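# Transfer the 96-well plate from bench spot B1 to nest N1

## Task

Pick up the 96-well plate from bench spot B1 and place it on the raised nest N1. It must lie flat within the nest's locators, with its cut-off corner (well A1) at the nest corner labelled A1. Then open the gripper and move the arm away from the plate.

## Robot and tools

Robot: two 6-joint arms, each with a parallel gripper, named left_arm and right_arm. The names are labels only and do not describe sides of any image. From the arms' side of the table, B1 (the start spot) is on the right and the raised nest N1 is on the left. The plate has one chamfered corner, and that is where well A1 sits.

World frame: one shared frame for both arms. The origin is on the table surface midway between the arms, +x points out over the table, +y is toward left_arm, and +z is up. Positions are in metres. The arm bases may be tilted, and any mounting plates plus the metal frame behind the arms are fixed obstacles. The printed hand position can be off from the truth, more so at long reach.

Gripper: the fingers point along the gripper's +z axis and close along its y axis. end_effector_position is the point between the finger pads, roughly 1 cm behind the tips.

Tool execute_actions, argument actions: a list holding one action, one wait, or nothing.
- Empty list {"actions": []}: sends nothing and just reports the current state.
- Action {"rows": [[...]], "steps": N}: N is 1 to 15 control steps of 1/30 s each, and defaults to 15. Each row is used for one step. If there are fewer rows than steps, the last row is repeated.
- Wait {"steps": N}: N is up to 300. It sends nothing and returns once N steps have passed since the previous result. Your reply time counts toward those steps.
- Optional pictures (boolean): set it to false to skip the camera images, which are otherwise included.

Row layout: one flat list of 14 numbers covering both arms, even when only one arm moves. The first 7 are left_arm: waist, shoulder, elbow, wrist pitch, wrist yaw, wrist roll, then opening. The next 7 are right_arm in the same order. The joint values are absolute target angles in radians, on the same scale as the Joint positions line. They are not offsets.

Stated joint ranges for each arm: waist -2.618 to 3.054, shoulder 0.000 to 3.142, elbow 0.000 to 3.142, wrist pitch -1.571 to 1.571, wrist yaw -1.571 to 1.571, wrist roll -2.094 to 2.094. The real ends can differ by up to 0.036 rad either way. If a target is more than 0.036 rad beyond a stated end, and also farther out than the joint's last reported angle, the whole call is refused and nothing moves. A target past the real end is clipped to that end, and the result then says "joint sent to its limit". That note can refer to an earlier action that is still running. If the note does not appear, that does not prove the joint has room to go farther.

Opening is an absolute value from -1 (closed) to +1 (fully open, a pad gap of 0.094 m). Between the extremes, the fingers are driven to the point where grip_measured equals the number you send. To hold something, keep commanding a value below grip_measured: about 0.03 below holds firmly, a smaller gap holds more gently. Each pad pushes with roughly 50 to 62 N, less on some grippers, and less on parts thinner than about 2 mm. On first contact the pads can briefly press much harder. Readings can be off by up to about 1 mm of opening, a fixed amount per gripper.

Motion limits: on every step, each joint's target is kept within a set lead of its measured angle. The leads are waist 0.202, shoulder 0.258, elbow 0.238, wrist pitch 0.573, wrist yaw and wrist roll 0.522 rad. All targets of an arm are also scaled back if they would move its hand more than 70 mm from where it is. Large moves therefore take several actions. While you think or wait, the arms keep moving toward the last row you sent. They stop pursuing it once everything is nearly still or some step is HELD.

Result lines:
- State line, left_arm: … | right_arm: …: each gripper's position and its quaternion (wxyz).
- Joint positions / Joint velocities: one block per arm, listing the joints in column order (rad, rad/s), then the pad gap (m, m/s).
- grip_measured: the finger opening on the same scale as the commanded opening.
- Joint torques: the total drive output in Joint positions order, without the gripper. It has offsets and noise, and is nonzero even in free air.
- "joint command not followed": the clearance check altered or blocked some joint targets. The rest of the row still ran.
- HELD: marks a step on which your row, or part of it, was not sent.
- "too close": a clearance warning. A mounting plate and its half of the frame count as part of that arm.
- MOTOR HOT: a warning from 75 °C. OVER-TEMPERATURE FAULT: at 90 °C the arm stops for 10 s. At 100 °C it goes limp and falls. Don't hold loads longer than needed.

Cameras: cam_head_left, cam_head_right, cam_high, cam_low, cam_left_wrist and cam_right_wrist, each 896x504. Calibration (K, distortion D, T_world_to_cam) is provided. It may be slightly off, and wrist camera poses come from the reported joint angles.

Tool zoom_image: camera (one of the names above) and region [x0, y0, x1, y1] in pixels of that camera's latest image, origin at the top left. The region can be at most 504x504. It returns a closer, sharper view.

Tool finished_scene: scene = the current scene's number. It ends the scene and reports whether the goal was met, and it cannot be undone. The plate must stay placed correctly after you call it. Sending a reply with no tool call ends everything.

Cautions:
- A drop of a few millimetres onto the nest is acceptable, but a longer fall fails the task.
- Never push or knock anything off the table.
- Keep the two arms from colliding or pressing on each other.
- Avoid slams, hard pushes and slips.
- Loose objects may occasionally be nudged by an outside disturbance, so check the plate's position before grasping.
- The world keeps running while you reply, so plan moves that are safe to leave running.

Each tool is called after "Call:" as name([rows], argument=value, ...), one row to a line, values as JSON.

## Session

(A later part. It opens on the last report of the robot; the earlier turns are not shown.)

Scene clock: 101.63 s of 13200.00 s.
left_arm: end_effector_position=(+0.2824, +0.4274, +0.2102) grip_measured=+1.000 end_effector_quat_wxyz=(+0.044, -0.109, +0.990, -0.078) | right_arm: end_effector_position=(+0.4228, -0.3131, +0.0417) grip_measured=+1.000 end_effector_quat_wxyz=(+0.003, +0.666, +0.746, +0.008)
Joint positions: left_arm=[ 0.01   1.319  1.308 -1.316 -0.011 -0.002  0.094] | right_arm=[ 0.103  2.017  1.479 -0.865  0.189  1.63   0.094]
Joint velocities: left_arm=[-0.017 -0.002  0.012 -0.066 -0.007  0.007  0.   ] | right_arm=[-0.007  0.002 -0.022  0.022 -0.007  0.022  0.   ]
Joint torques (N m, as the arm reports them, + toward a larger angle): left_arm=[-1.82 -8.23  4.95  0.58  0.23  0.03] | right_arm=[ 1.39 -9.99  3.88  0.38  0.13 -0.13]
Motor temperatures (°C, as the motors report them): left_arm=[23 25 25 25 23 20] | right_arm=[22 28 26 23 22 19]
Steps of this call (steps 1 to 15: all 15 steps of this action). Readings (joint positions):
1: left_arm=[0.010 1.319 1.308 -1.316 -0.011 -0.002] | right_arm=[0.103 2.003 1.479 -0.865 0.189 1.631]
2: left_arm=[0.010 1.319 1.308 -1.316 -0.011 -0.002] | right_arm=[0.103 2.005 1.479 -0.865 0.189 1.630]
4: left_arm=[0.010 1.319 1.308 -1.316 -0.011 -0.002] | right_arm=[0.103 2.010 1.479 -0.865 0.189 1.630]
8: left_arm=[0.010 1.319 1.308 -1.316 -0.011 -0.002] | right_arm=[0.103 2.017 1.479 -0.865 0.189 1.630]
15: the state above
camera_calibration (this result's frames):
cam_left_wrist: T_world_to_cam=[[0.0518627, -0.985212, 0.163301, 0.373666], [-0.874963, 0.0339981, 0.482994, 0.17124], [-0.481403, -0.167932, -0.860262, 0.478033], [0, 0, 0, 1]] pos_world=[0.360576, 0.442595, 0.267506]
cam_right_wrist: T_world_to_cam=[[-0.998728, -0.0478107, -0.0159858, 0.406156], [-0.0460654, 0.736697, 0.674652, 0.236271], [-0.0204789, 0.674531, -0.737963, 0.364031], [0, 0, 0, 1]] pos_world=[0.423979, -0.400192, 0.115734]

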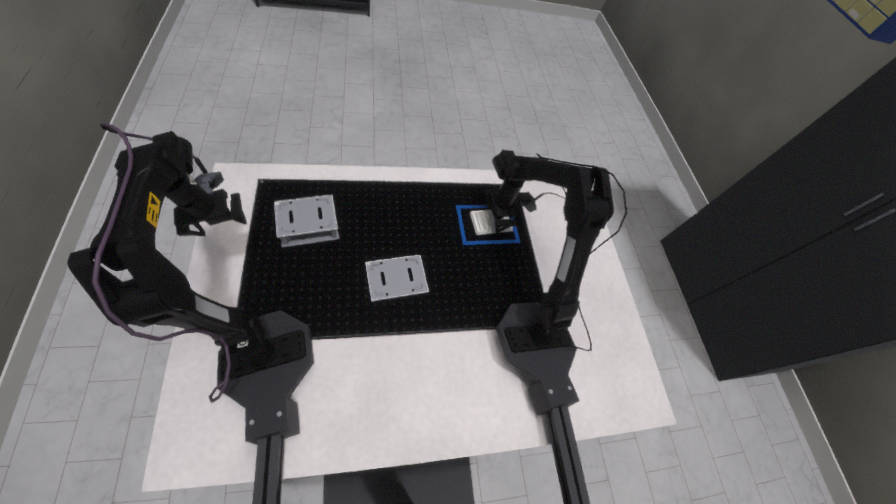

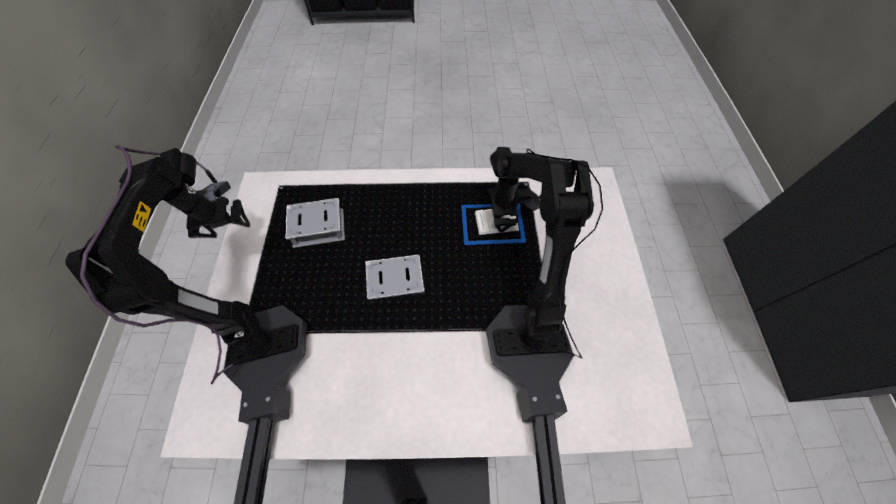

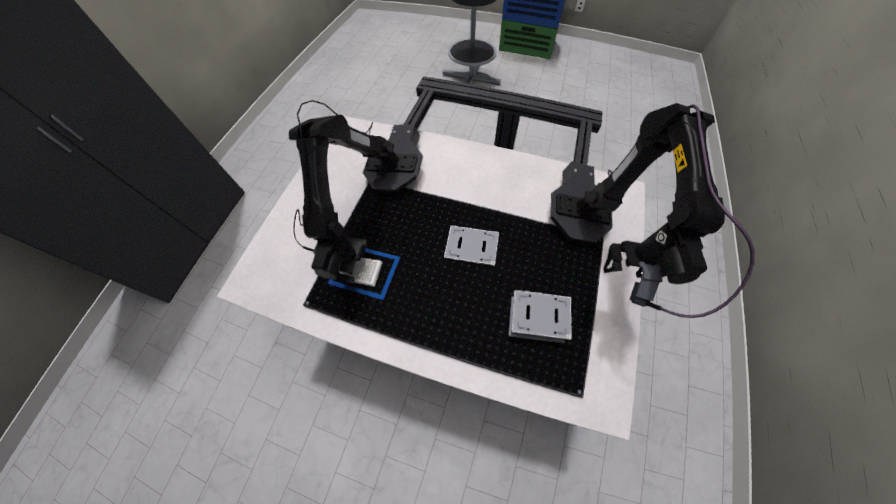

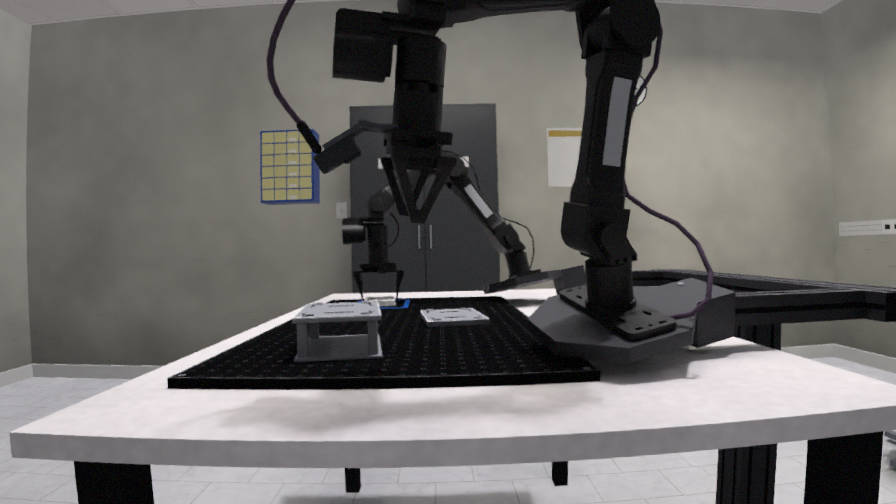

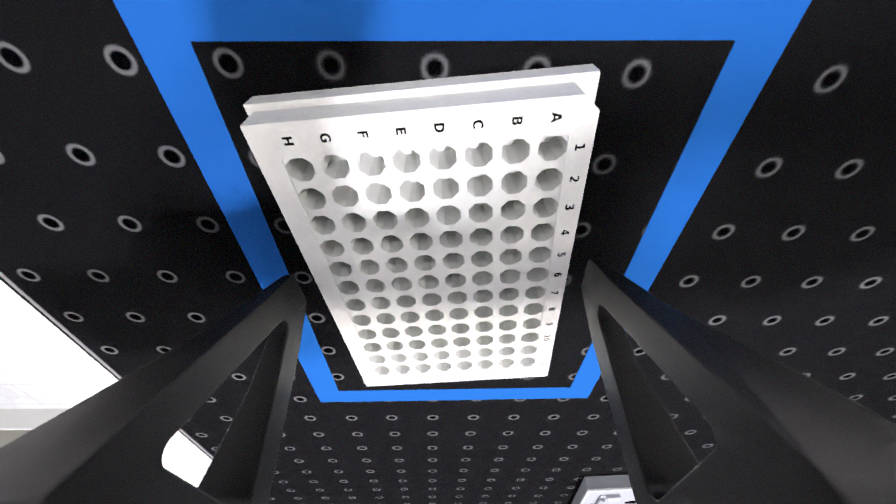

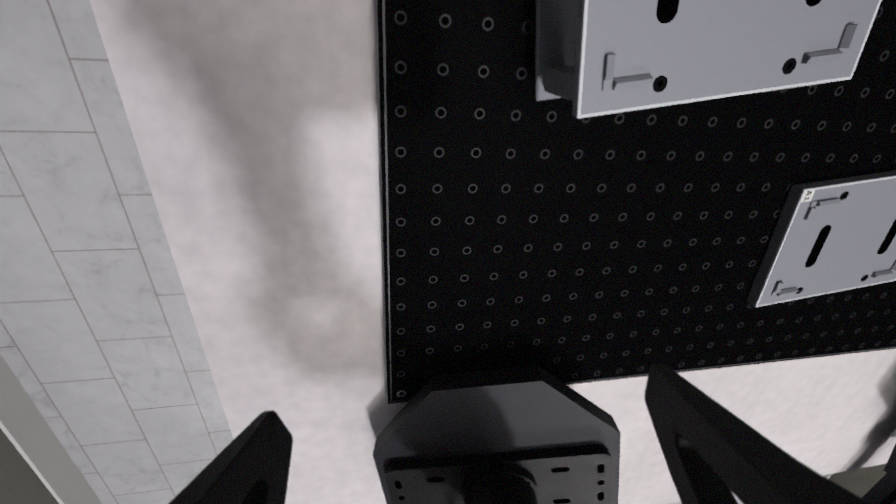

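Call:
execute_actions([
  {"rows":[[0,1.3,1.3,-1.3,0,0,1,0.10,2.035,1.465,-0.835,0.205,1.59,1],[0,1.3,1.3,-1.3,0,0,1,0.10,2.035,1.465,-0.835,0.205,1.59,1],[0,1.3,1.3,-1.3,0,0,1,0.10,2.043,1.465,-0.835,0.205,1.59,1],[0,1.3,1.3,-1.3,0,0,1,0.10,2.043,1.465,-0.835,0.205,1.59,1],[0,1.3,1.3,-1.3,0,0,1,0.10,2.052,1.465,-0.835,0.205,1.59,1]]},
], pictures=false)

Call:
execute_actions([
  {"rows":[[0,1.3,1.3,-1.3,0,0,1,0.10,2.052,1.465,-0.835,0.205,1.59,0.78]]},
])

Call:
zoom_image(camera="cam_low", region=[340, 250, 430, 320])

Scene clock: 109.07 s of 13200.00 s.
left_arm: end_effector_position=(+0.2824, +0.4274, +0.2102) grip_measured=+1.000 end_effector_quat_wxyz=(+0.044, -0.109, +0.990, -0.078) | right_arm: end_effector_position=(+0.4230, -0.3108, +0.0305) grip_measured=+1.000 end_effector_quat_wxyz=(-0.000, +0.655, +0.756, +0.004)
Joint positions: left_arm=[ 0.01   1.319  1.308 -1.316 -0.011 -0.002  0.094] | right_arm=[ 0.103  2.047  1.479 -0.845  0.189  1.601  0.094]
Joint velocities: left_arm=[-0.012 -0.002 -0.017 -0.037 -0.037 -0.022  0.   ] | right_arm=[-0.012  0.007 -0.007  0.007  0.051 -0.095  0.   ]
Joint torques (N m, as the arm reports them, + toward a larger angle): left_arm=[-1.84 -8.23  4.98  0.58  0.23  0.04] | right_arm=[  1.52 -10.44   3.81   0.45   0.13  -0.16]
Motor temperatures (°C, as the motors report them): left_arm=[23 26 25 25 23 20] | right_arm=[22 28 25 23 22 19]
Steps of this call (steps 1 to 15: the robot went on to your last target; steps 16 to 90: nothing new was sent; then 3.93 s passed at rest; steps 91 to 105: all 15 steps of this action). Readings (joint positions):
91: left_arm=[0.010 1.319 1.308 -1.316 -0.011 -0.002] | right_arm=[0.103 2.017 1.479 -0.863 0.189 1.626]
92: left_arm=[0.010 1.319 1.308 -1.316 -0.011 -0.002] | right_arm=[0.103 2.017 1.479 -0.859 0.189 1.620]
94: left_arm=[0.010 1.319 1.308 -1.316 -0.011 -0.002] | right_arm=[0.103 2.020 1.479 -0.852 0.189 1.613]
98: left_arm=[0.010 1.319 1.308 -1.316 -0.011 -0.002] | right_arm=[0.103 2.038 1.479 -0.846 0.189 1.605]
105: the state above

Scene clock: 109.57 s of 13200.00 s.
left_arm: end_effector_position=(+0.2824, +0.4274, +0.2102) grip_measured=+1.000 end_effector_quat_wxyz=(+0.044, -0.109, +0.990, -0.078) | right_arm: end_effector_position=(+0.4231, -0.3108, +0.0305) grip_measured=+0.788 end_effector_quat_wxyz=(+0.000, +0.655, +0.756, +0.005)
Joint positions: left_arm=[ 0.01   1.319  1.308 -1.316 -0.011 -0.002  0.094] | right_arm=[ 0.103  2.047  1.479 -0.844  0.189  1.601  0.084]
Joint velocities: left_arm=[ 0.012 -0.002 -0.012  0.051 -0.007 -0.095  0.   ] | right_arm=[-0.012 -0.012  0.017  0.007 -0.037  0.022  0.001]
Joint torques (N m, as the arm reports them, + toward a larger angle): left_arm=[-1.83 -8.24  4.97  0.58  0.23  0.03] | right_arm=[  1.43 -10.32   3.85   0.41   0.14  -0.12]
Motor temperatures (°C, as the motors report them): left_arm=[23 26 25 25 23 20] | right_arm=[22 28 25 23 22 19]
Steps of this call (steps 1 to 15: all 15 steps of this action). Readings (joint positions):
1: left_arm=[0.010 1.319 1.308 -1.316 -0.011 -0.002] | right_arm=[0.103 2.047 1.479 -0.845 0.189 1.601]
2: left_arm=[0.010 1.319 1.308 -1.316 -0.011 -0.002] | right_arm=[0.103 2.047 1.479 -0.845 0.189 1.601]
4: left_arm=[0.010 1.319 1.308 -1.316 -0.011 -0.002] | right_arm=[0.103 2.047 1.479 -0.844 0.189 1.601]
8: left_arm=[0.010 1.319 1.308 -1.316 -0.011 -0.002] | right_arm=[0.103 2.047 1.479 -0.844 0.189 1.601]
15: the state above
camera_calibration (this result's frames):
cam_left_wrist: T_world_to_cam=[[0.0518627, -0.985212, 0.163301, 0.373666], [-0.874963, 0.0339981, 0.482994, 0.17124], [-0.481403, -0.167932, -0.860262, 0.478033], [0, 0, 0, 1]] pos_world=[0.360576, 0.442595, 0.267506]
cam_right_wrist: T_world_to_cam=[[-0.996852, -0.0789796, -0.00689166, 0.3957], [-0.0629941, 0.736301, 0.673716, 0.249207], [-0.0481355, 0.67203, -0.738958, 0.365189], [0, 0, 0, 1]] pos_world=[0.427732, -0.397657, 0.104691]

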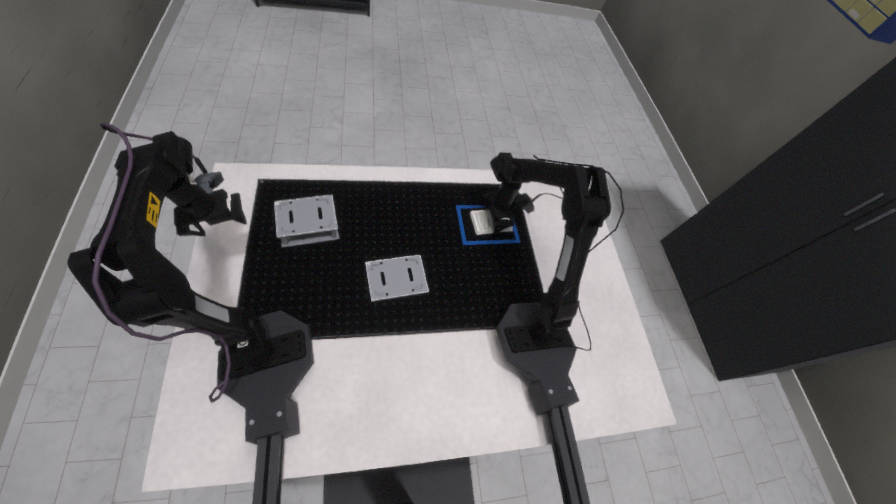

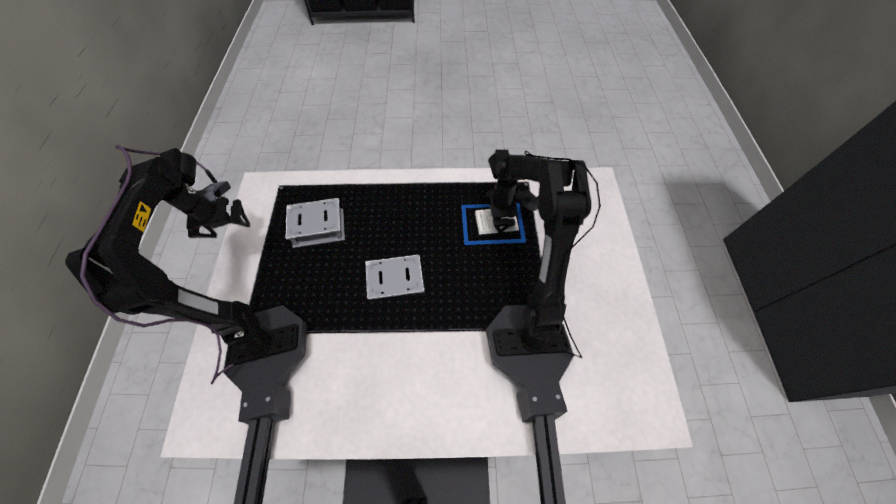

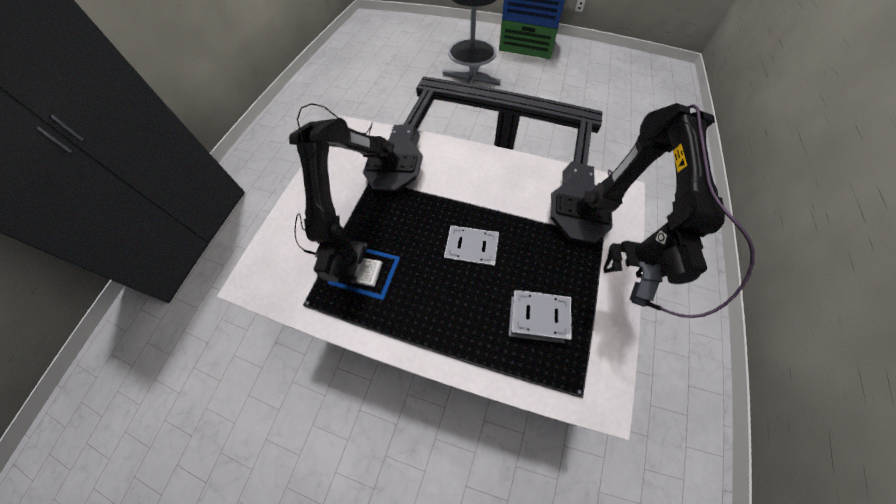

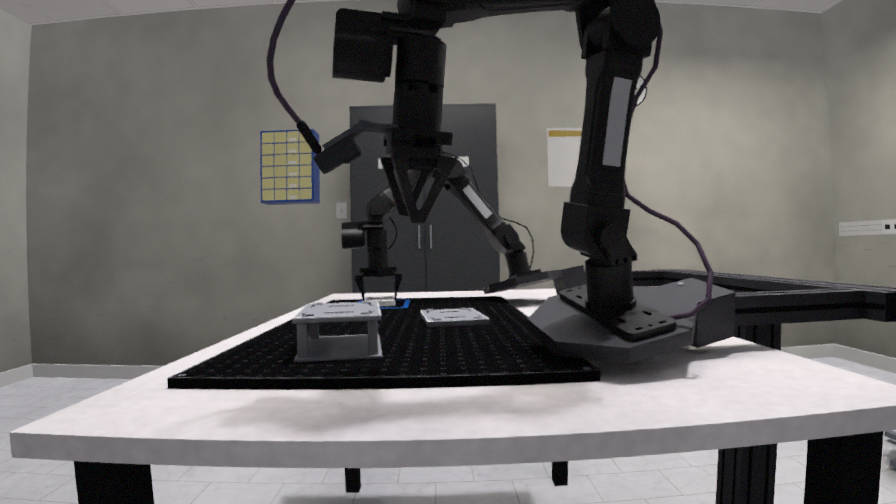

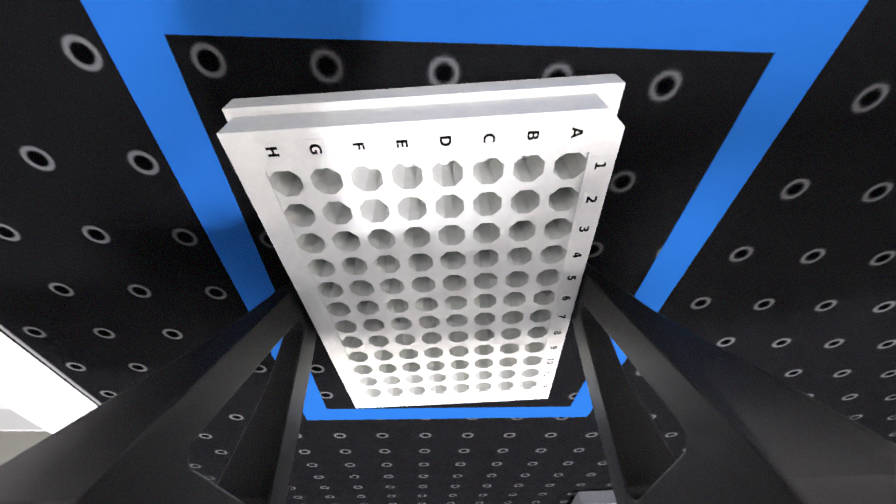

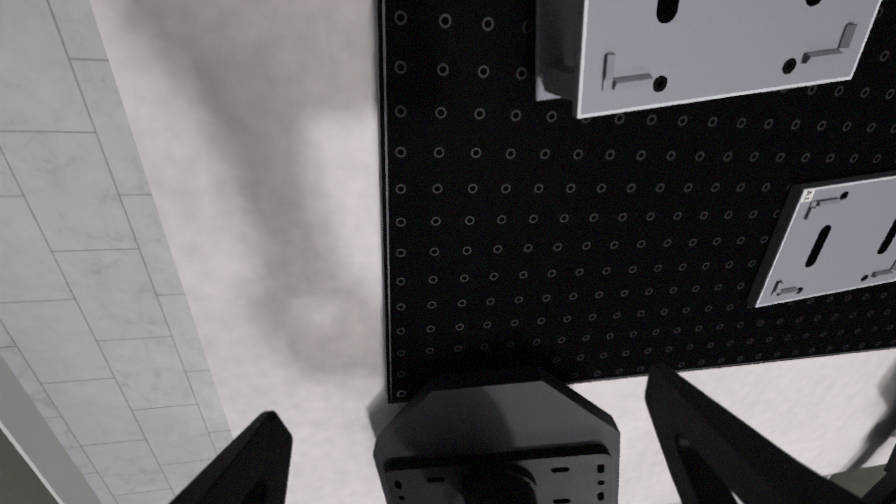

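Region (340, 250, 430, 320) of cam_low's 896x504 image, scaled by 5.600, with more detail than that image has.

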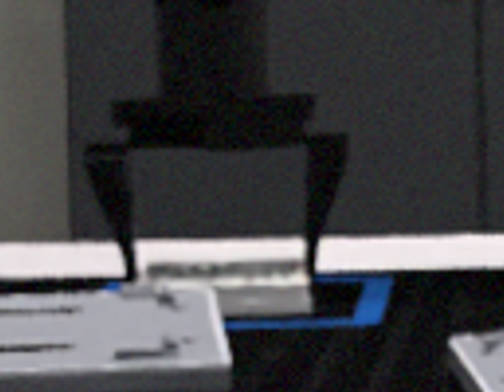

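Gripping the body above the skirt.

Call:
execute_actions([
  {"rows":[[0,1.3,1.3,-1.3,0,0,1,0.10,2.052,1.465,-0.835,0.205,1.59,0.71]]},
], pictures=false)

Scene clock: 113.43 s of 13200.00 s.
left_arm: end_effector_position=(+0.2824, +0.4274, +0.2102) grip_measured=+1.000 end_effector_quat_wxyz=(+0.044, -0.109, +0.990, -0.078) | right_arm: end_effector_position=(+0.4231, -0.3108, +0.0305) grip_measured=+0.742 end_effector_quat_wxyz=(+0.000, +0.655, +0.756, +0.005)
Joint positions: left_arm=[ 0.01   1.319  1.308 -1.316 -0.011 -0.002  0.094] | right_arm=[ 0.103  2.047  1.479 -0.844  0.189  1.6    0.082]
Joint velocities: left_arm=[-0.032 -0.002  0.022  0.066  0.022 -0.11   0.   ] | right_arm=[-0.002  0.007 -0.007 -0.037 -0.007  0.022  0.   ]
Joint torques (N m, as the arm reports them, + toward a larger angle): left_arm=[-1.83 -8.21  4.98  0.58  0.23  0.04] | right_arm=[  1.53 -10.27   3.86   0.39   0.15  -0.13]
Motor temperatures (°C, as the motors report them): left_arm=[24 26 25 25 23 20] | right_arm=[22 28 25 23 22 19]
Steps of this call (steps 1 to 15: the robot went on to your last target; steps 16 to 90: nothing new was sent; then 0.37 s passed at rest; steps 91 to 105: all 15 steps of this action). Readings (joint positions):
91: left_arm=[0.010 1.319 1.308 -1.316 -0.011 -0.002] | right_arm=[0.103 2.047 1.479 -0.844 0.189 1.600]
92: left_arm=[0.010 1.319 1.308 -1.316 -0.011 -0.002] | right_arm=[0.103 2.047 1.479 -0.844 0.189 1.600]
94: left_arm=[0.010 1.319 1.308 -1.316 -0.011 -0.002] | right_arm=[0.103 2.047 1.479 -0.844 0.189 1.600]
98: left_arm=[0.010 1.319 1.308 -1.316 -0.011 -0.002] | right_arm=[0.103 2.047 1.479 -0.844 0.189 1.600]
105: the state above

Call:
execute_actions([
  {"rows":[[0,1.3,1.3,-1.3,0,0,1,0.10,2.03,1.49,-0.85,0.205,1.59,0.71],[0,1.3,1.3,-1.3,0,0,1,0.10,2.02,1.50,-0.87,0.205,1.59,0.71],[0,1.3,1.3,-1.3,0,0,1,0.10,2.01,1.51,-0.89,0.205,1.59,0.71],[0,1.3,1.3,-1.3,0,0,1,0.10,2.0,1.52,-0.91,0.205,1.59,0.71],[0,1.3,1.3,-1.3,0,0,1,0.10,1.99,1.53,-0.93,0.205,1.59,0.71],[0,1.3,1.3,-1.3,0,0,1,0.10,1.98,1.54,-0.95,0.205,1.59,0.71],[0,1.3,1.3,-1.3,0,0,1,0.10,1.97,1.55,-0.97,0.205,1.59,0.71],[0,1.3,1.3,-1.3,0,0,1,0.10,1.96,1.56,-0.99,0.205,1.59,0.71]]},
], pictures=false)

Call:
execute_actions([
  {"rows":[[0,1.3,1.3,-1.3,0,0,1,0.12,1.97,1.58,-1.0,0.21,1.55,0.71],[0,1.3,1.3,-1.3,0,0,1,0.14,1.99,1.60,-1.01,0.21,1.5,0.71],[0,1.3,1.3,-1.3,0,0,1,0.16,2.0,1.62,-1.02,0.21,1.45,0.71],[0,1.3,1.3,-1.3,0,0,1,0.19,2.02,1.64,-1.03,0.21,1.4,0.71],[0,1.3,1.3,-1.3,0,0,1,0.21,2.04,1.66,-1.04,0.22,1.35,0.71],[0,1.3,1.3,-1.3,0,0,1,0.23,2.06,1.68,-1.05,0.22,1.3,0.71],[0,1.3,1.3,-1.3,0,0,1,0.26,2.08,1.70,-1.06,0.22,1.25,0.71],[0,1.3,1.3,-1.3,0,0,1,0.28,2.09,1.72,-1.07,0.23,1.2,0.71],[0,1.3,1.3,-1.3,0,0,1,0.30,2.11,1.74,-1.08,0.23,1.15,0.71],[0,1.3,1.3,-1.3,0,0,1,0.33,2.13,1.76,-1.09,0.23,1.1,0.71],[0,1.3,1.3,-1.3,0,0,1,0.35,2.15,1.78,-1.10,0.24,1.05,0.71],[0,1.3,1.3,-1.3,0,0,1,0.37,2.17,1.80,-1.11,0.24,1.0,0.71],[0,1.3,1.3,-1.3,0,0,1,0.40,2.18,1.82,-1.12,0.24,0.95,0.71],[0,1.3,1.3,-1.3,0,0,1,0.42,2.20,1.84,-1.13,0.24,0.9,0.71],[0,1.3,1.3,-1.3,0,0,1,0.44,2.22,1.86,-1.14,0.25,0.85,0.71]]},
], pictures=false)

Call:
execute_actions([
  {"rows":[[0,1.3,1.3,-1.3,0,0,1,0.46,2.24,1.88,-1.15,0.25,0.8,0.71],[0,1.3,1.3,-1.3,0,0,1,0.49,2.26,1.90,-1.15,0.25,0.75,0.71],[0,1.3,1.3,-1.3,0,0,1,0.51,2.27,1.92,-1.16,0.25,0.7,0.71],[0,1.3,1.3,-1.3,0,0,1,0.53,2.29,1.94,-1.17,0.25,0.65,0.71],[0,1.3,1.3,-1.3,0,0,1,0.56,2.31,1.96,-1.17,0.25,0.6,0.71],[0,1.3,1.3,-1.3,0,0,1,0.58,2.33,1.98,-1.18,0.25,0.55,0.71],[0,1.3,1.3,-1.3,0,0,1,0.60,2.35,2.01,-1.19,0.25,0.5,0.71],[0,1.3,1.3,-1.3,0,0,1,0.63,2.36,2.03,-1.19,0.25,0.45,0.71],[0,1.3,1.3,-1.3,0,0,1,0.65,2.38,2.05,-1.20,0.25,0.4,0.71],[0,1.3,1.3,-1.3,0,0,1,0.67,2.40,2.07,-1.21,0.25,0.35,0.71],[0,1.3,1.3,-1.3,0,0,1,0.70,2.42,2.09,-1.21,0.25,0.3,0.71],[0,1.3,1.3,-1.3,0,0,1,0.72,2.44,2.11,-1.22,0.25,0.25,0.71],[0,1.3,1.3,-1.3,0,0,1,0.74,2.46,2.13,-1.22,0.255,0.2,0.71],[0,1.3,1.3,-1.3,0,0,1,0.76,2.48,2.155,-1.23,0.255,0.15,0.71],[0,1.3,1.3,-1.3,0,0,1,0.775,2.495,2.175,-1.23,0.255,-0.84,0.71]]},
], pictures=false)

Call:
execute_actions([
  {"steps":45},
])

Call:
zoom_image(camera="cam_low", region=[330, 230, 490, 340])

Scene clock: 140.33 s of 13200.00 s.
left_arm: end_effector_position=(+0.2824, +0.4274, +0.2102) grip_measured=+1.000 end_effector_quat_wxyz=(+0.044, -0.109, +0.990, -0.078) | right_arm: end_effector_position=(+0.4285, -0.3183, +0.0717) grip_measured=+0.742 end_effector_quat_wxyz=(+0.009, +0.656, +0.754, +0.015)
Joint positions: left_arm=[ 0.01   1.319  1.308 -1.316 -0.011 -0.002  0.094] | right_arm=[ 0.103  1.972  1.538 -0.949  0.19   1.6    0.082]
Joint velocities: left_arm=[-0.007  0.012  0.002  0.022 -0.022 -0.022  0.   ] | right_arm=[ 0.007 -0.017  0.007 -0.139 -0.066 -0.081  0.001]
Joint torques (N m, as the arm reports them, + toward a larger angle): left_arm=[-1.81 -8.24  4.96  0.58  0.23  0.04] | right_arm=[  1.42 -11.25   6.75   0.1    0.13  -0.13]
Motor temperatures (°C, as the motors report them): left_arm=[24 26 26 25 23 20] | right_arm=[22 29 24 22 22 19]
Steps of this call (steps 1 to 15: the robot went on to your last target; steps 16 to 90: nothing new was sent; then 23.40 s passed at rest; steps 91 to 105: all 15 steps of this action). Readings (joint positions):
91: left_arm=[0.010 1.319 1.308 -1.316 -0.011 -0.002] | right_arm=[0.103 2.047 1.479 -0.844 0.189 1.600]
92: left_arm=[0.010 1.319 1.308 -1.316 -0.011 -0.002] | right_arm=[0.103 2.047 1.479 -0.844 0.189 1.600]
94: left_arm=[0.010 1.319 1.308 -1.316 -0.011 -0.002] | right_arm=[0.103 2.046 1.479 -0.852 0.189 1.600]
98: left_arm=[0.010 1.319 1.308 -1.316 -0.011 -0.002] | right_arm=[0.103 2.023 1.503 -0.909 0.189 1.600]
105: the state above

Scene clock: 140.83 s of 13200.00 s.
left_arm: end_effector_position=(+0.2824, +0.4274, +0.2102) grip_measured=+1.000 end_effector_quat_wxyz=(+0.044, -0.109, +0.990, -0.078) | right_arm: end_effector_position=(+0.4272, -0.1892, +0.0753) grip_measured=+0.743 end_effector_quat_wxyz=(+0.004, +0.292, +0.956, +0.011)
Joint positions: left_arm=[ 0.01   1.319  1.308 -1.316 -0.011 -0.002  0.094] | right_arm=[ 0.395  2.186  1.798 -1.074  0.219  1.059  0.082]
Joint velocities: left_arm=[-0.007  0.002 -0.007 -0.022 -0.022  0.051  0.   ] | right_arm=[ 0.662  0.54   0.549 -0.271  0.022 -1.37  -0.   ]
Joint torques (N m, as the arm reports them, + toward a larger angle): left_arm=[-1.84 -8.25  4.96  0.58  0.24  0.04] | right_arm=[  2.54 -11.44   7.16   0.18   0.18  -0.11]
Motor temperatures (°C, as the motors report them): left_arm=[24 26 26 25 23 20] | right_arm=[22 29 24 22 22 19]
Steps of this call (steps 1 to 15: all 15 steps of this action). Readings (joint positions):
1: left_arm=[0.010 1.319 1.308 -1.316 -0.011 -0.002] | right_arm=[0.103 1.972 1.540 -0.955 0.190 1.594]
2: left_arm=[0.010 1.319 1.308 -1.316 -0.011 -0.002] | right_arm=[0.105 1.975 1.546 -0.964 0.191 1.579]
4: left_arm=[0.010 1.319 1.308 -1.316 -0.011 -0.002] | right_arm=[0.121 1.990 1.575 -0.987 0.197 1.530]
8: left_arm=[0.010 1.319 1.308 -1.316 -0.011 -0.002] | right_arm=[0.209 2.049 1.662 -1.014 0.210 1.382]
15: the state above

Scene clock: 141.33 s of 13200.00 s.
left_arm: end_effector_position=(+0.2824, +0.4274, +0.2102) grip_measured=+1.000 end_effector_quat_wxyz=(+0.044, -0.109, +0.990, -0.078) | right_arm: end_effector_position=(+0.3694, -0.0353, +0.0716) grip_measured=+0.743 end_effector_quat_wxyz=(+0.010, -0.265, +0.964, +0.009)
Joint positions: left_arm=[ 0.01   1.319  1.308 -1.316 -0.011 -0.002  0.094] | right_arm=[ 0.731  2.458  2.112 -1.19   0.241  0.275  0.082]
Joint velocities: left_arm=[ 0.007  0.002 -0.007 -0.007 -0.022 -0.081  0.   ] | right_arm=[ 0.608  0.549  0.584 -0.051 -0.066 -2.835 -0.   ]
Joint torques (N m, as the arm reports them, + toward a larger angle): left_arm=[-1.85 -8.23  4.96  0.58  0.23  0.04] | right_arm=[  3.04 -12.64   7.18   0.21   0.09  -0.04]
Motor temperatures (°C, as the motors report them): left_arm=[24 26 26 25 23 20] | right_arm=[22 29 25 22 22 19]
Steps of this call (steps 1 to 15: all 15 steps of this action). Readings (joint positions):
1: left_arm=[0.010 1.319 1.308 -1.316 -0.011 -0.002] | right_arm=[0.417 2.205 1.817 -1.085 0.221 1.011]
2: left_arm=[0.010 1.319 1.308 -1.316 -0.011 -0.002] | right_arm=[0.439 2.224 1.837 -1.094 0.224 0.962]
4: left_arm=[0.010 1.319 1.308 -1.316 -0.011 -0.002] | right_arm=[0.480 2.261 1.876 -1.112 0.228 0.863]
8: left_arm=[0.010 1.319 1.308 -1.316 -0.011 -0.002] | right_arm=[0.568 2.333 1.961 -1.146 0.234 0.666]
15: the state above

Scene clock: 142.83 s of 13200.00 s.
left_arm: end_effector_position=(+0.2824, +0.4274, +0.2102) grip_measured=+1.000 end_effector_quat_wxyz=(+0.044, -0.109, +0.990, -0.078) | right_arm: end_effector_position=(+0.3525, -0.0238, +0.0628) grip_measured=+0.744 end_effector_quat_wxyz=(+0.004, +0.749, -0.663, +0.006)
Joint positions: left_arm=[ 0.01   1.319  1.308 -1.316 -0.011 -0.002  0.094] | right_arm=[ 0.774  2.503  2.137 -1.218  0.257 -0.829  0.082]
Joint velocities: left_arm=[ 0.007  0.017 -0.007 -0.022  0.037  0.007  0.   ] | right_arm=[ 0.012  0.007 -0.012 -0.051 -0.037 -0.022 -0.002]
Joint torques (N m, as the arm reports them, + toward a larger angle): left_arm=[-1.81 -8.22  4.96  0.58  0.24  0.04] | right_arm=[  2.88 -13.48   7.87   0.2   -0.01  -0.15]
Motor temperatures (°C, as the motors report them): left_arm=[24 26 26 25 23 20] | right_arm=[22 30 25 22 22 19]
Steps of this call (steps 1 to 45: the robot went on to your last target). Readings (joint positions):
1: left_arm=[0.010 1.319 1.308 -1.316 -0.011 -0.002] | right_arm=[0.751 2.474 2.127 -1.191 0.241 0.174]
2: left_arm=[0.010 1.319 1.308 -1.316 -0.011 -0.002] | right_arm=[0.767 2.486 2.135 -1.191 0.241 0.074]
4: left_arm=[0.010 1.319 1.308 -1.316 -0.011 -0.002] | right_arm=[0.788 2.498 2.137 -1.197 0.240 -0.127]
8: left_arm=[0.010 1.319 1.308 -1.316 -0.011 -0.002] | right_arm=[0.786 2.503 2.137 -1.212 0.243 -0.508]
45: the state above
All arms were judged still, so your last target was given up. Only a new action makes them travel on or press farther. Fingers that are still opening or closing keep moving.
camera_calibration (this result's frames):
cam_left_wrist: T_world_to_cam=[[0.0518627, -0.985212, 0.163301, 0.373666], [-0.874963, 0.0339981, 0.482994, 0.17124], [-0.481403, -0.167932, -0.860262, 0.478033], [0, 0, 0, 1]] pos_world=[0.360576, 0.442595, 0.267506]
cam_right_wrist: T_world_to_cam=[[0.998357, 0.0572518, 0.00233921, -0.352428], [0.0404348, -0.732852, 0.679186, -0.0600916], [0.0405989, -0.677975, -0.733963, 0.129034], [0, 0, 0, 1]] pos_world=[0.34904, 0.0636207, 0.136344]

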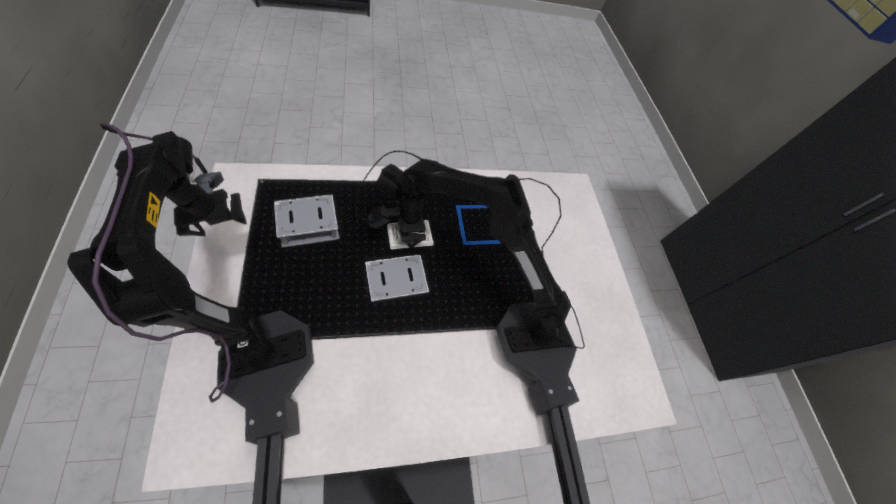

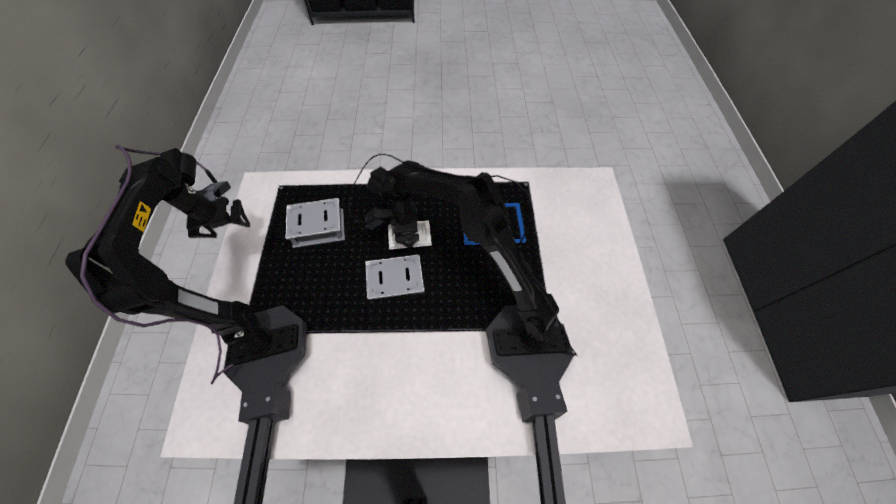

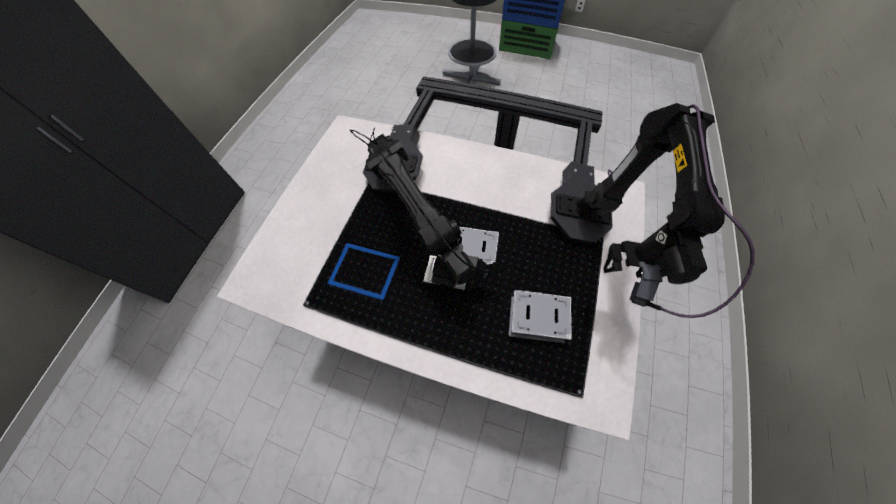

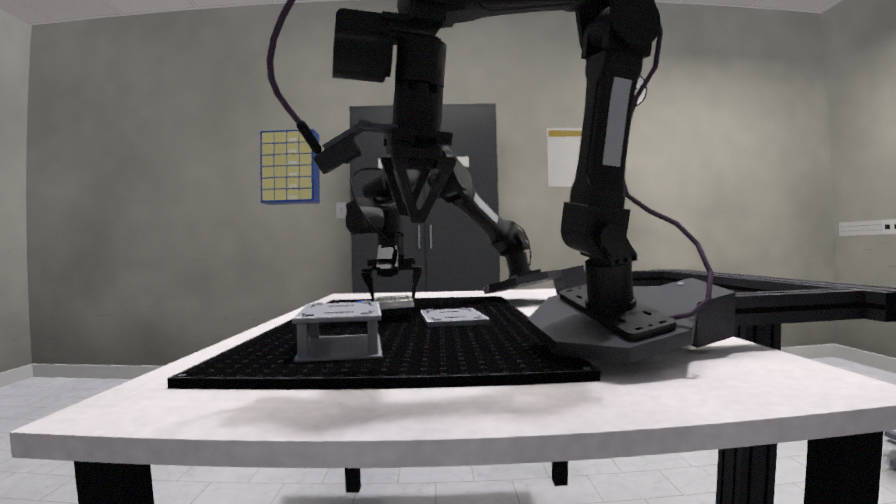

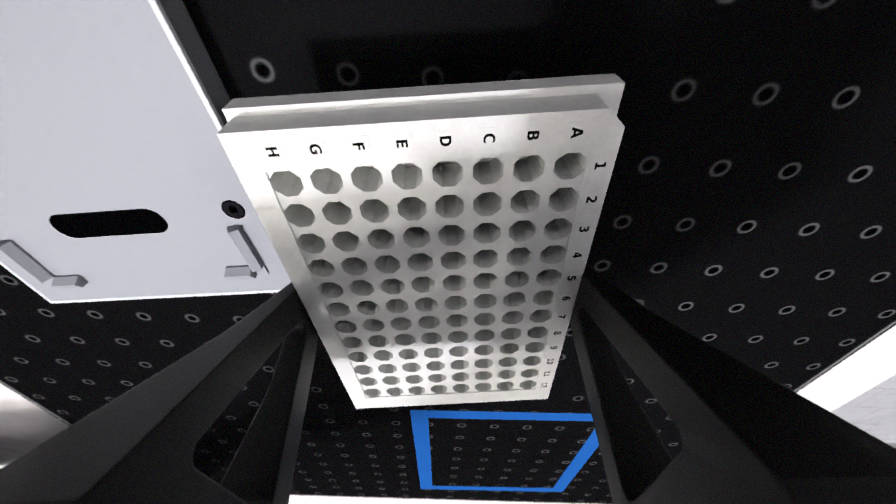

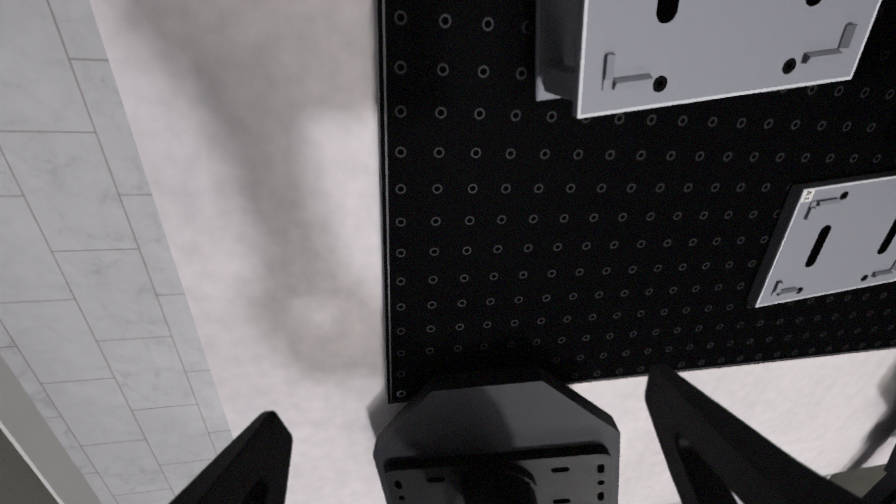

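Region (330, 230, 490, 340) of cam_low's 896x504 image, scaled by 3.150, with more detail than that image has; it fills the top 346 rows of this view, and the rest is white.

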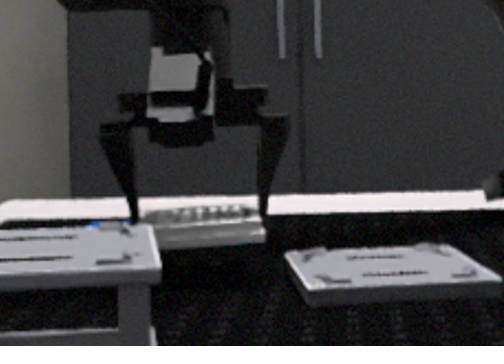

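Call:
execute_actions([
  {"rows":[[0,1.3,1.3,-1.3,0,0,1,0.775,2.51,2.2,-1.21,0.255,-0.84,0.71],[0,1.3,1.3,-1.3,0,0,1,0.775,2.52,2.22,-1.2,0.255,-0.84,0.71],[0,1.3,1.3,-1.3,0,0,1,0.775,2.535,2.24,-1.19,0.255,-0.84,0.71],[0,1.3,1.3,-1.3,0,0,1,0.775,2.55,2.26,-1.18,0.255,-0.84,0.71],[0,1.3,1.3,-1.3,0,0,1,0.775,2.56,2.28,-1.18,0.255,-0.84,0.71],[0,1.3,1.3,-1.3,0,0,1,0.775,2.575,2.3,-1.17,0.255,-0.84,0.71],[0,1.3,1.3,-1.3,0,0,1,0.775,2.59,2.32,-1.17,0.255,-0.84,0.71],[0,1.3,1.3,-1.3,0,0,1,0.775,2.60,2.34,-1.16,0.255,-0.84,0.71],[0,1.3,1.3,-1.3,0,0,1,0.775,2.615,2.36,-1.16,0.255,-0.84,0.71]]},
], pictures=false)

Call:
execute_actions([
  {"steps":20},
])

Call:
zoom_image(camera="cam_low", region=[330, 230, 490, 340])

Scene clock: 156.43 s of 13200.00 s.
left_arm: end_effector_position=(+0.2824, +0.4274, +0.2102) grip_measured=+1.000 end_effector_quat_wxyz=(+0.044, -0.109, +0.990, -0.078) | right_arm: end_effector_position=(+0.3823, +0.0119, +0.0597) grip_measured=+0.744 end_effector_quat_wxyz=(-0.054, +0.738, -0.673, +0.005)
Joint positions: left_arm=[ 0.01   1.319  1.308 -1.316 -0.011 -0.002  0.094] | right_arm=[ 0.774  2.613  2.325 -1.176  0.258 -0.83   0.082]
Joint velocities: left_arm=[-0.007  0.007 -0.007 -0.051 -0.081 -0.022  0.   ] | right_arm=[-0.007  0.046 -0.002 -0.007 -0.066 -0.051 -0.   ]
Joint torques (N m, as the arm reports them, + toward a larger angle): left_arm=[-1.84 -8.23  4.97  0.58  0.23  0.03] | right_arm=[  2.91 -13.81   7.88   0.65  -0.03  -0.11]
Motor temperatures (°C, as the motors report them): left_arm=[24 26 26 25 23 20] | right_arm=[22 33 26 22 22 19]
Steps of this call (steps 1 to 90: nothing new was sent; then 10.10 s passed at rest; steps 91 to 105: all 15 steps of this action). Readings (joint positions):
91: left_arm=[0.010 1.319 1.308 -1.316 -0.011 -0.002] | right_arm=[0.774 2.505 2.143 -1.220 0.257 -0.830]
92: left_arm=[0.010 1.319 1.308 -1.316 -0.011 -0.002] | right_arm=[0.774 2.509 2.155 -1.220 0.257 -0.830]
94: left_arm=[0.010 1.319 1.308 -1.316 -0.011 -0.002] | right_arm=[0.774 2.526 2.193 -1.218 0.257 -0.830]
98: left_arm=[0.010 1.319 1.308 -1.316 -0.011 -0.002] | right_arm=[0.774 2.569 2.278 -1.199 0.258 -0.830]
105: the state above

Scene clock: 157.10 s of 13200.00 s.
left_arm: end_effector_position=(+0.2824, +0.4274, +0.2102) grip_measured=+1.000 end_effector_quat_wxyz=(+0.044, -0.109, +0.990, -0.078) | right_arm: end_effector_position=(+0.3819, +0.0119, +0.0585) grip_measured=+0.744 end_effector_quat_wxyz=(-0.053, +0.738, -0.672, +0.005)
Joint positions: left_arm=[ 0.01   1.319  1.308 -1.316 -0.011 -0.002  0.094] | right_arm=[ 0.774  2.616  2.325 -1.176  0.258 -0.83   0.082]
Joint velocities: left_arm=[-0.002  0.012 -0.002 -0.037 -0.022  0.022  0.   ] | right_arm=[-0.002  0.007  0.007  0.037 -0.007 -0.037 -0.   ]
Joint torques (N m, as the arm reports them, + toward a larger angle): left_arm=[-1.82 -8.24  4.97  0.58  0.23  0.04] | right_arm=[  3.   -13.79   7.85   0.62  -0.04  -0.13]
Motor temperatures (°C, as the motors report them): left_arm=[24 26 26 25 23 20] | right_arm=[22 33 27 22 22 19]
Steps of this call (steps 1 to 15: the robot went on to your last target; steps 16 to 20: nothing new was sent). Readings (joint positions):
1: left_arm=[0.010 1.319 1.308 -1.316 -0.011 -0.002] | right_arm=[0.774 2.615 2.325 -1.176 0.258 -0.830]
2: left_arm=[0.010 1.319 1.308 -1.316 -0.011 -0.002] | right_arm=[0.774 2.616 2.325 -1.176 0.258 -0.830]
4: left_arm=[0.010 1.319 1.308 -1.316 -0.011 -0.002] | right_arm=[0.774 2.616 2.325 -1.176 0.258 -0.830]
8: left_arm=[0.010 1.319 1.308 -1.316 -0.011 -0.002] | right_arm=[0.774 2.616 2.325 -1.176 0.258 -0.830]
20: the state above
All arms were judged still, so your last target was given up. Only a new action makes them travel on or press farther. Fingers that are still opening or closing keep moving.
camera_calibration (this result's frames):
cam_left_wrist: T_world_to_cam=[[0.0518627, -0.985212, 0.163301, 0.373666], [-0.874963, 0.0339981, 0.482994, 0.17124], [-0.481403, -0.167932, -0.860262, 0.478033], [0, 0, 0, 1]] pos_world=[0.360576, 0.442595, 0.267506]
cam_right_wrist: T_world_to_cam=[[0.996448, 0.0264821, 0.0799354, -0.387296], [-0.0283398, -0.788427, 0.614476, -0.00148712], [0.0792958, -0.614559, -0.784876, 0.136434], [0, 0, 0, 1]] pos_world=[0.37506, 0.0929308, 0.138956]

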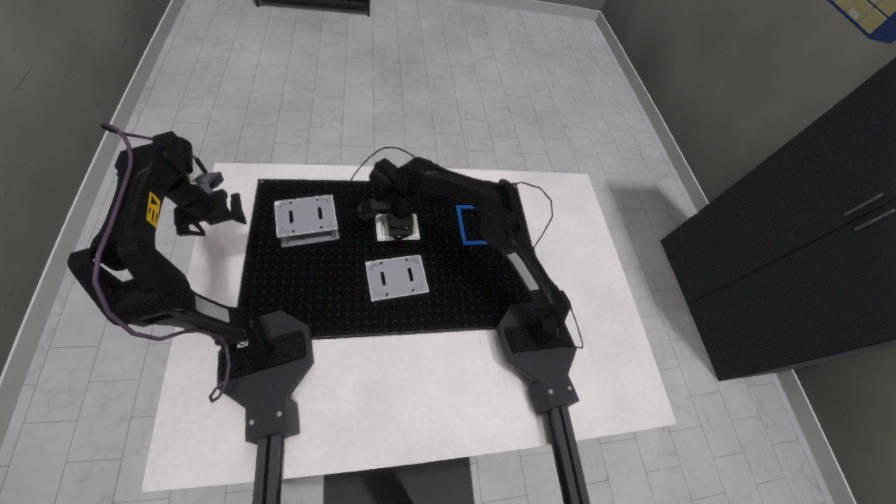

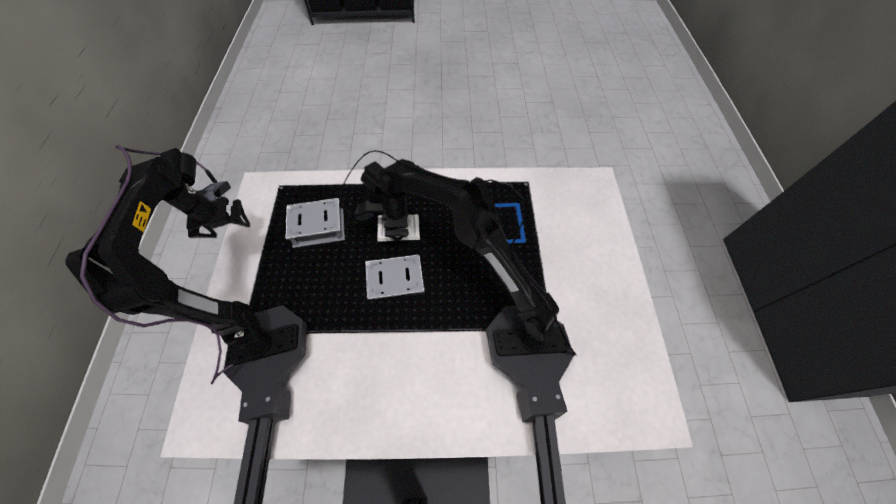

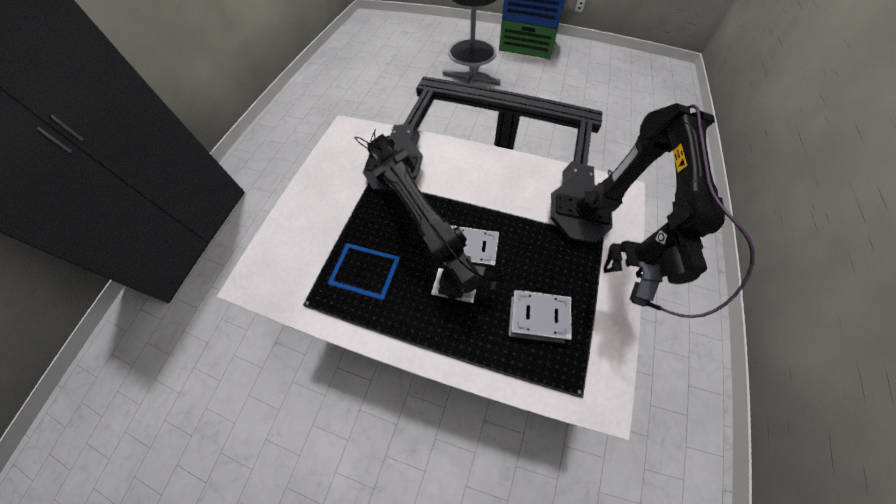

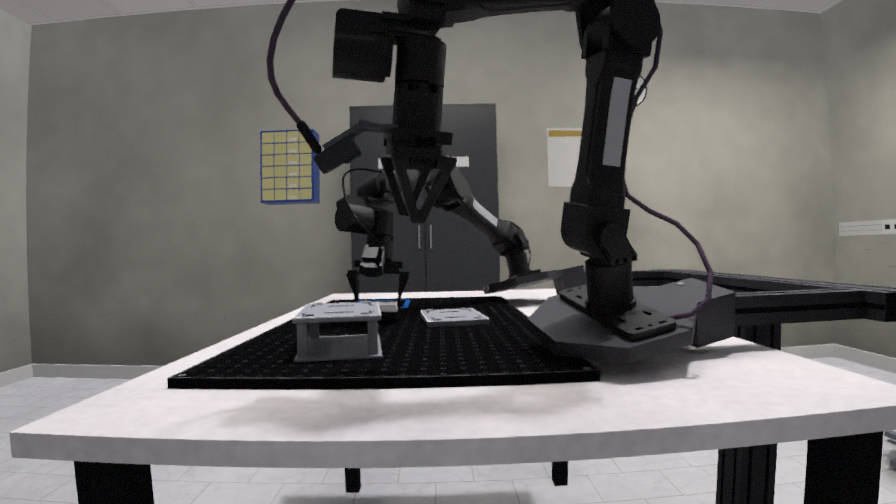

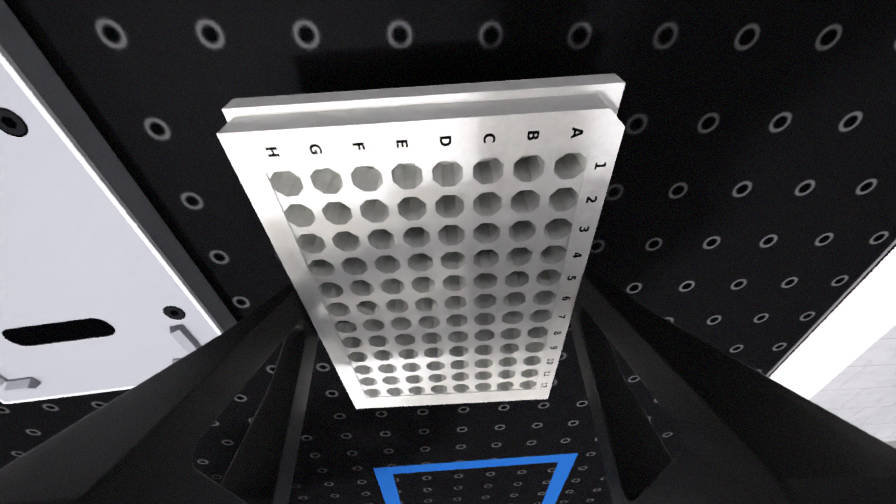

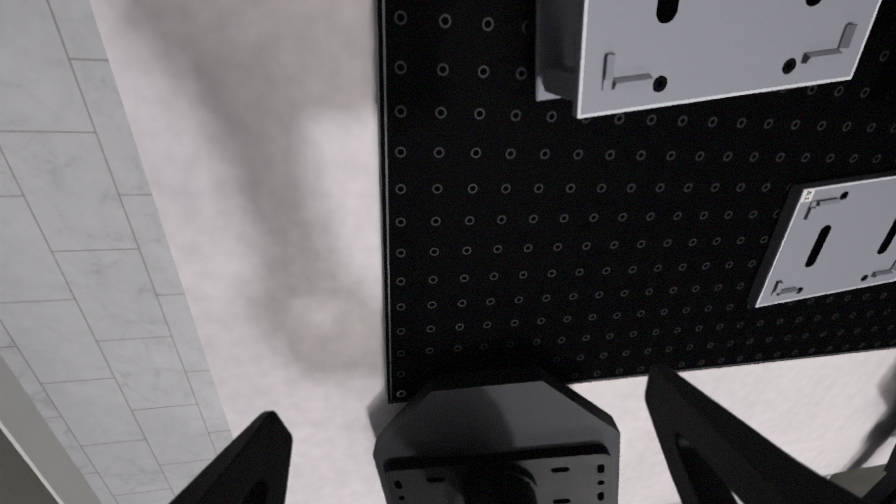

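Region (330, 230, 490, 340) of cam_low's 896x504 image, scaled by 3.150, with more detail than that image has; it fills the top 346 rows of this view, and the rest is white.

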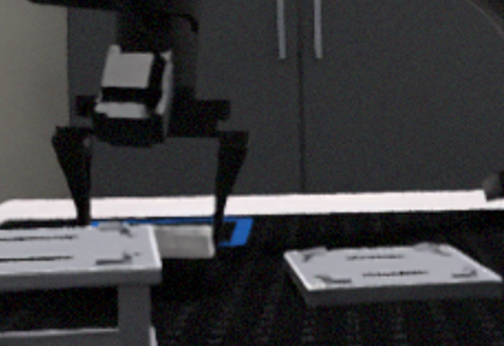

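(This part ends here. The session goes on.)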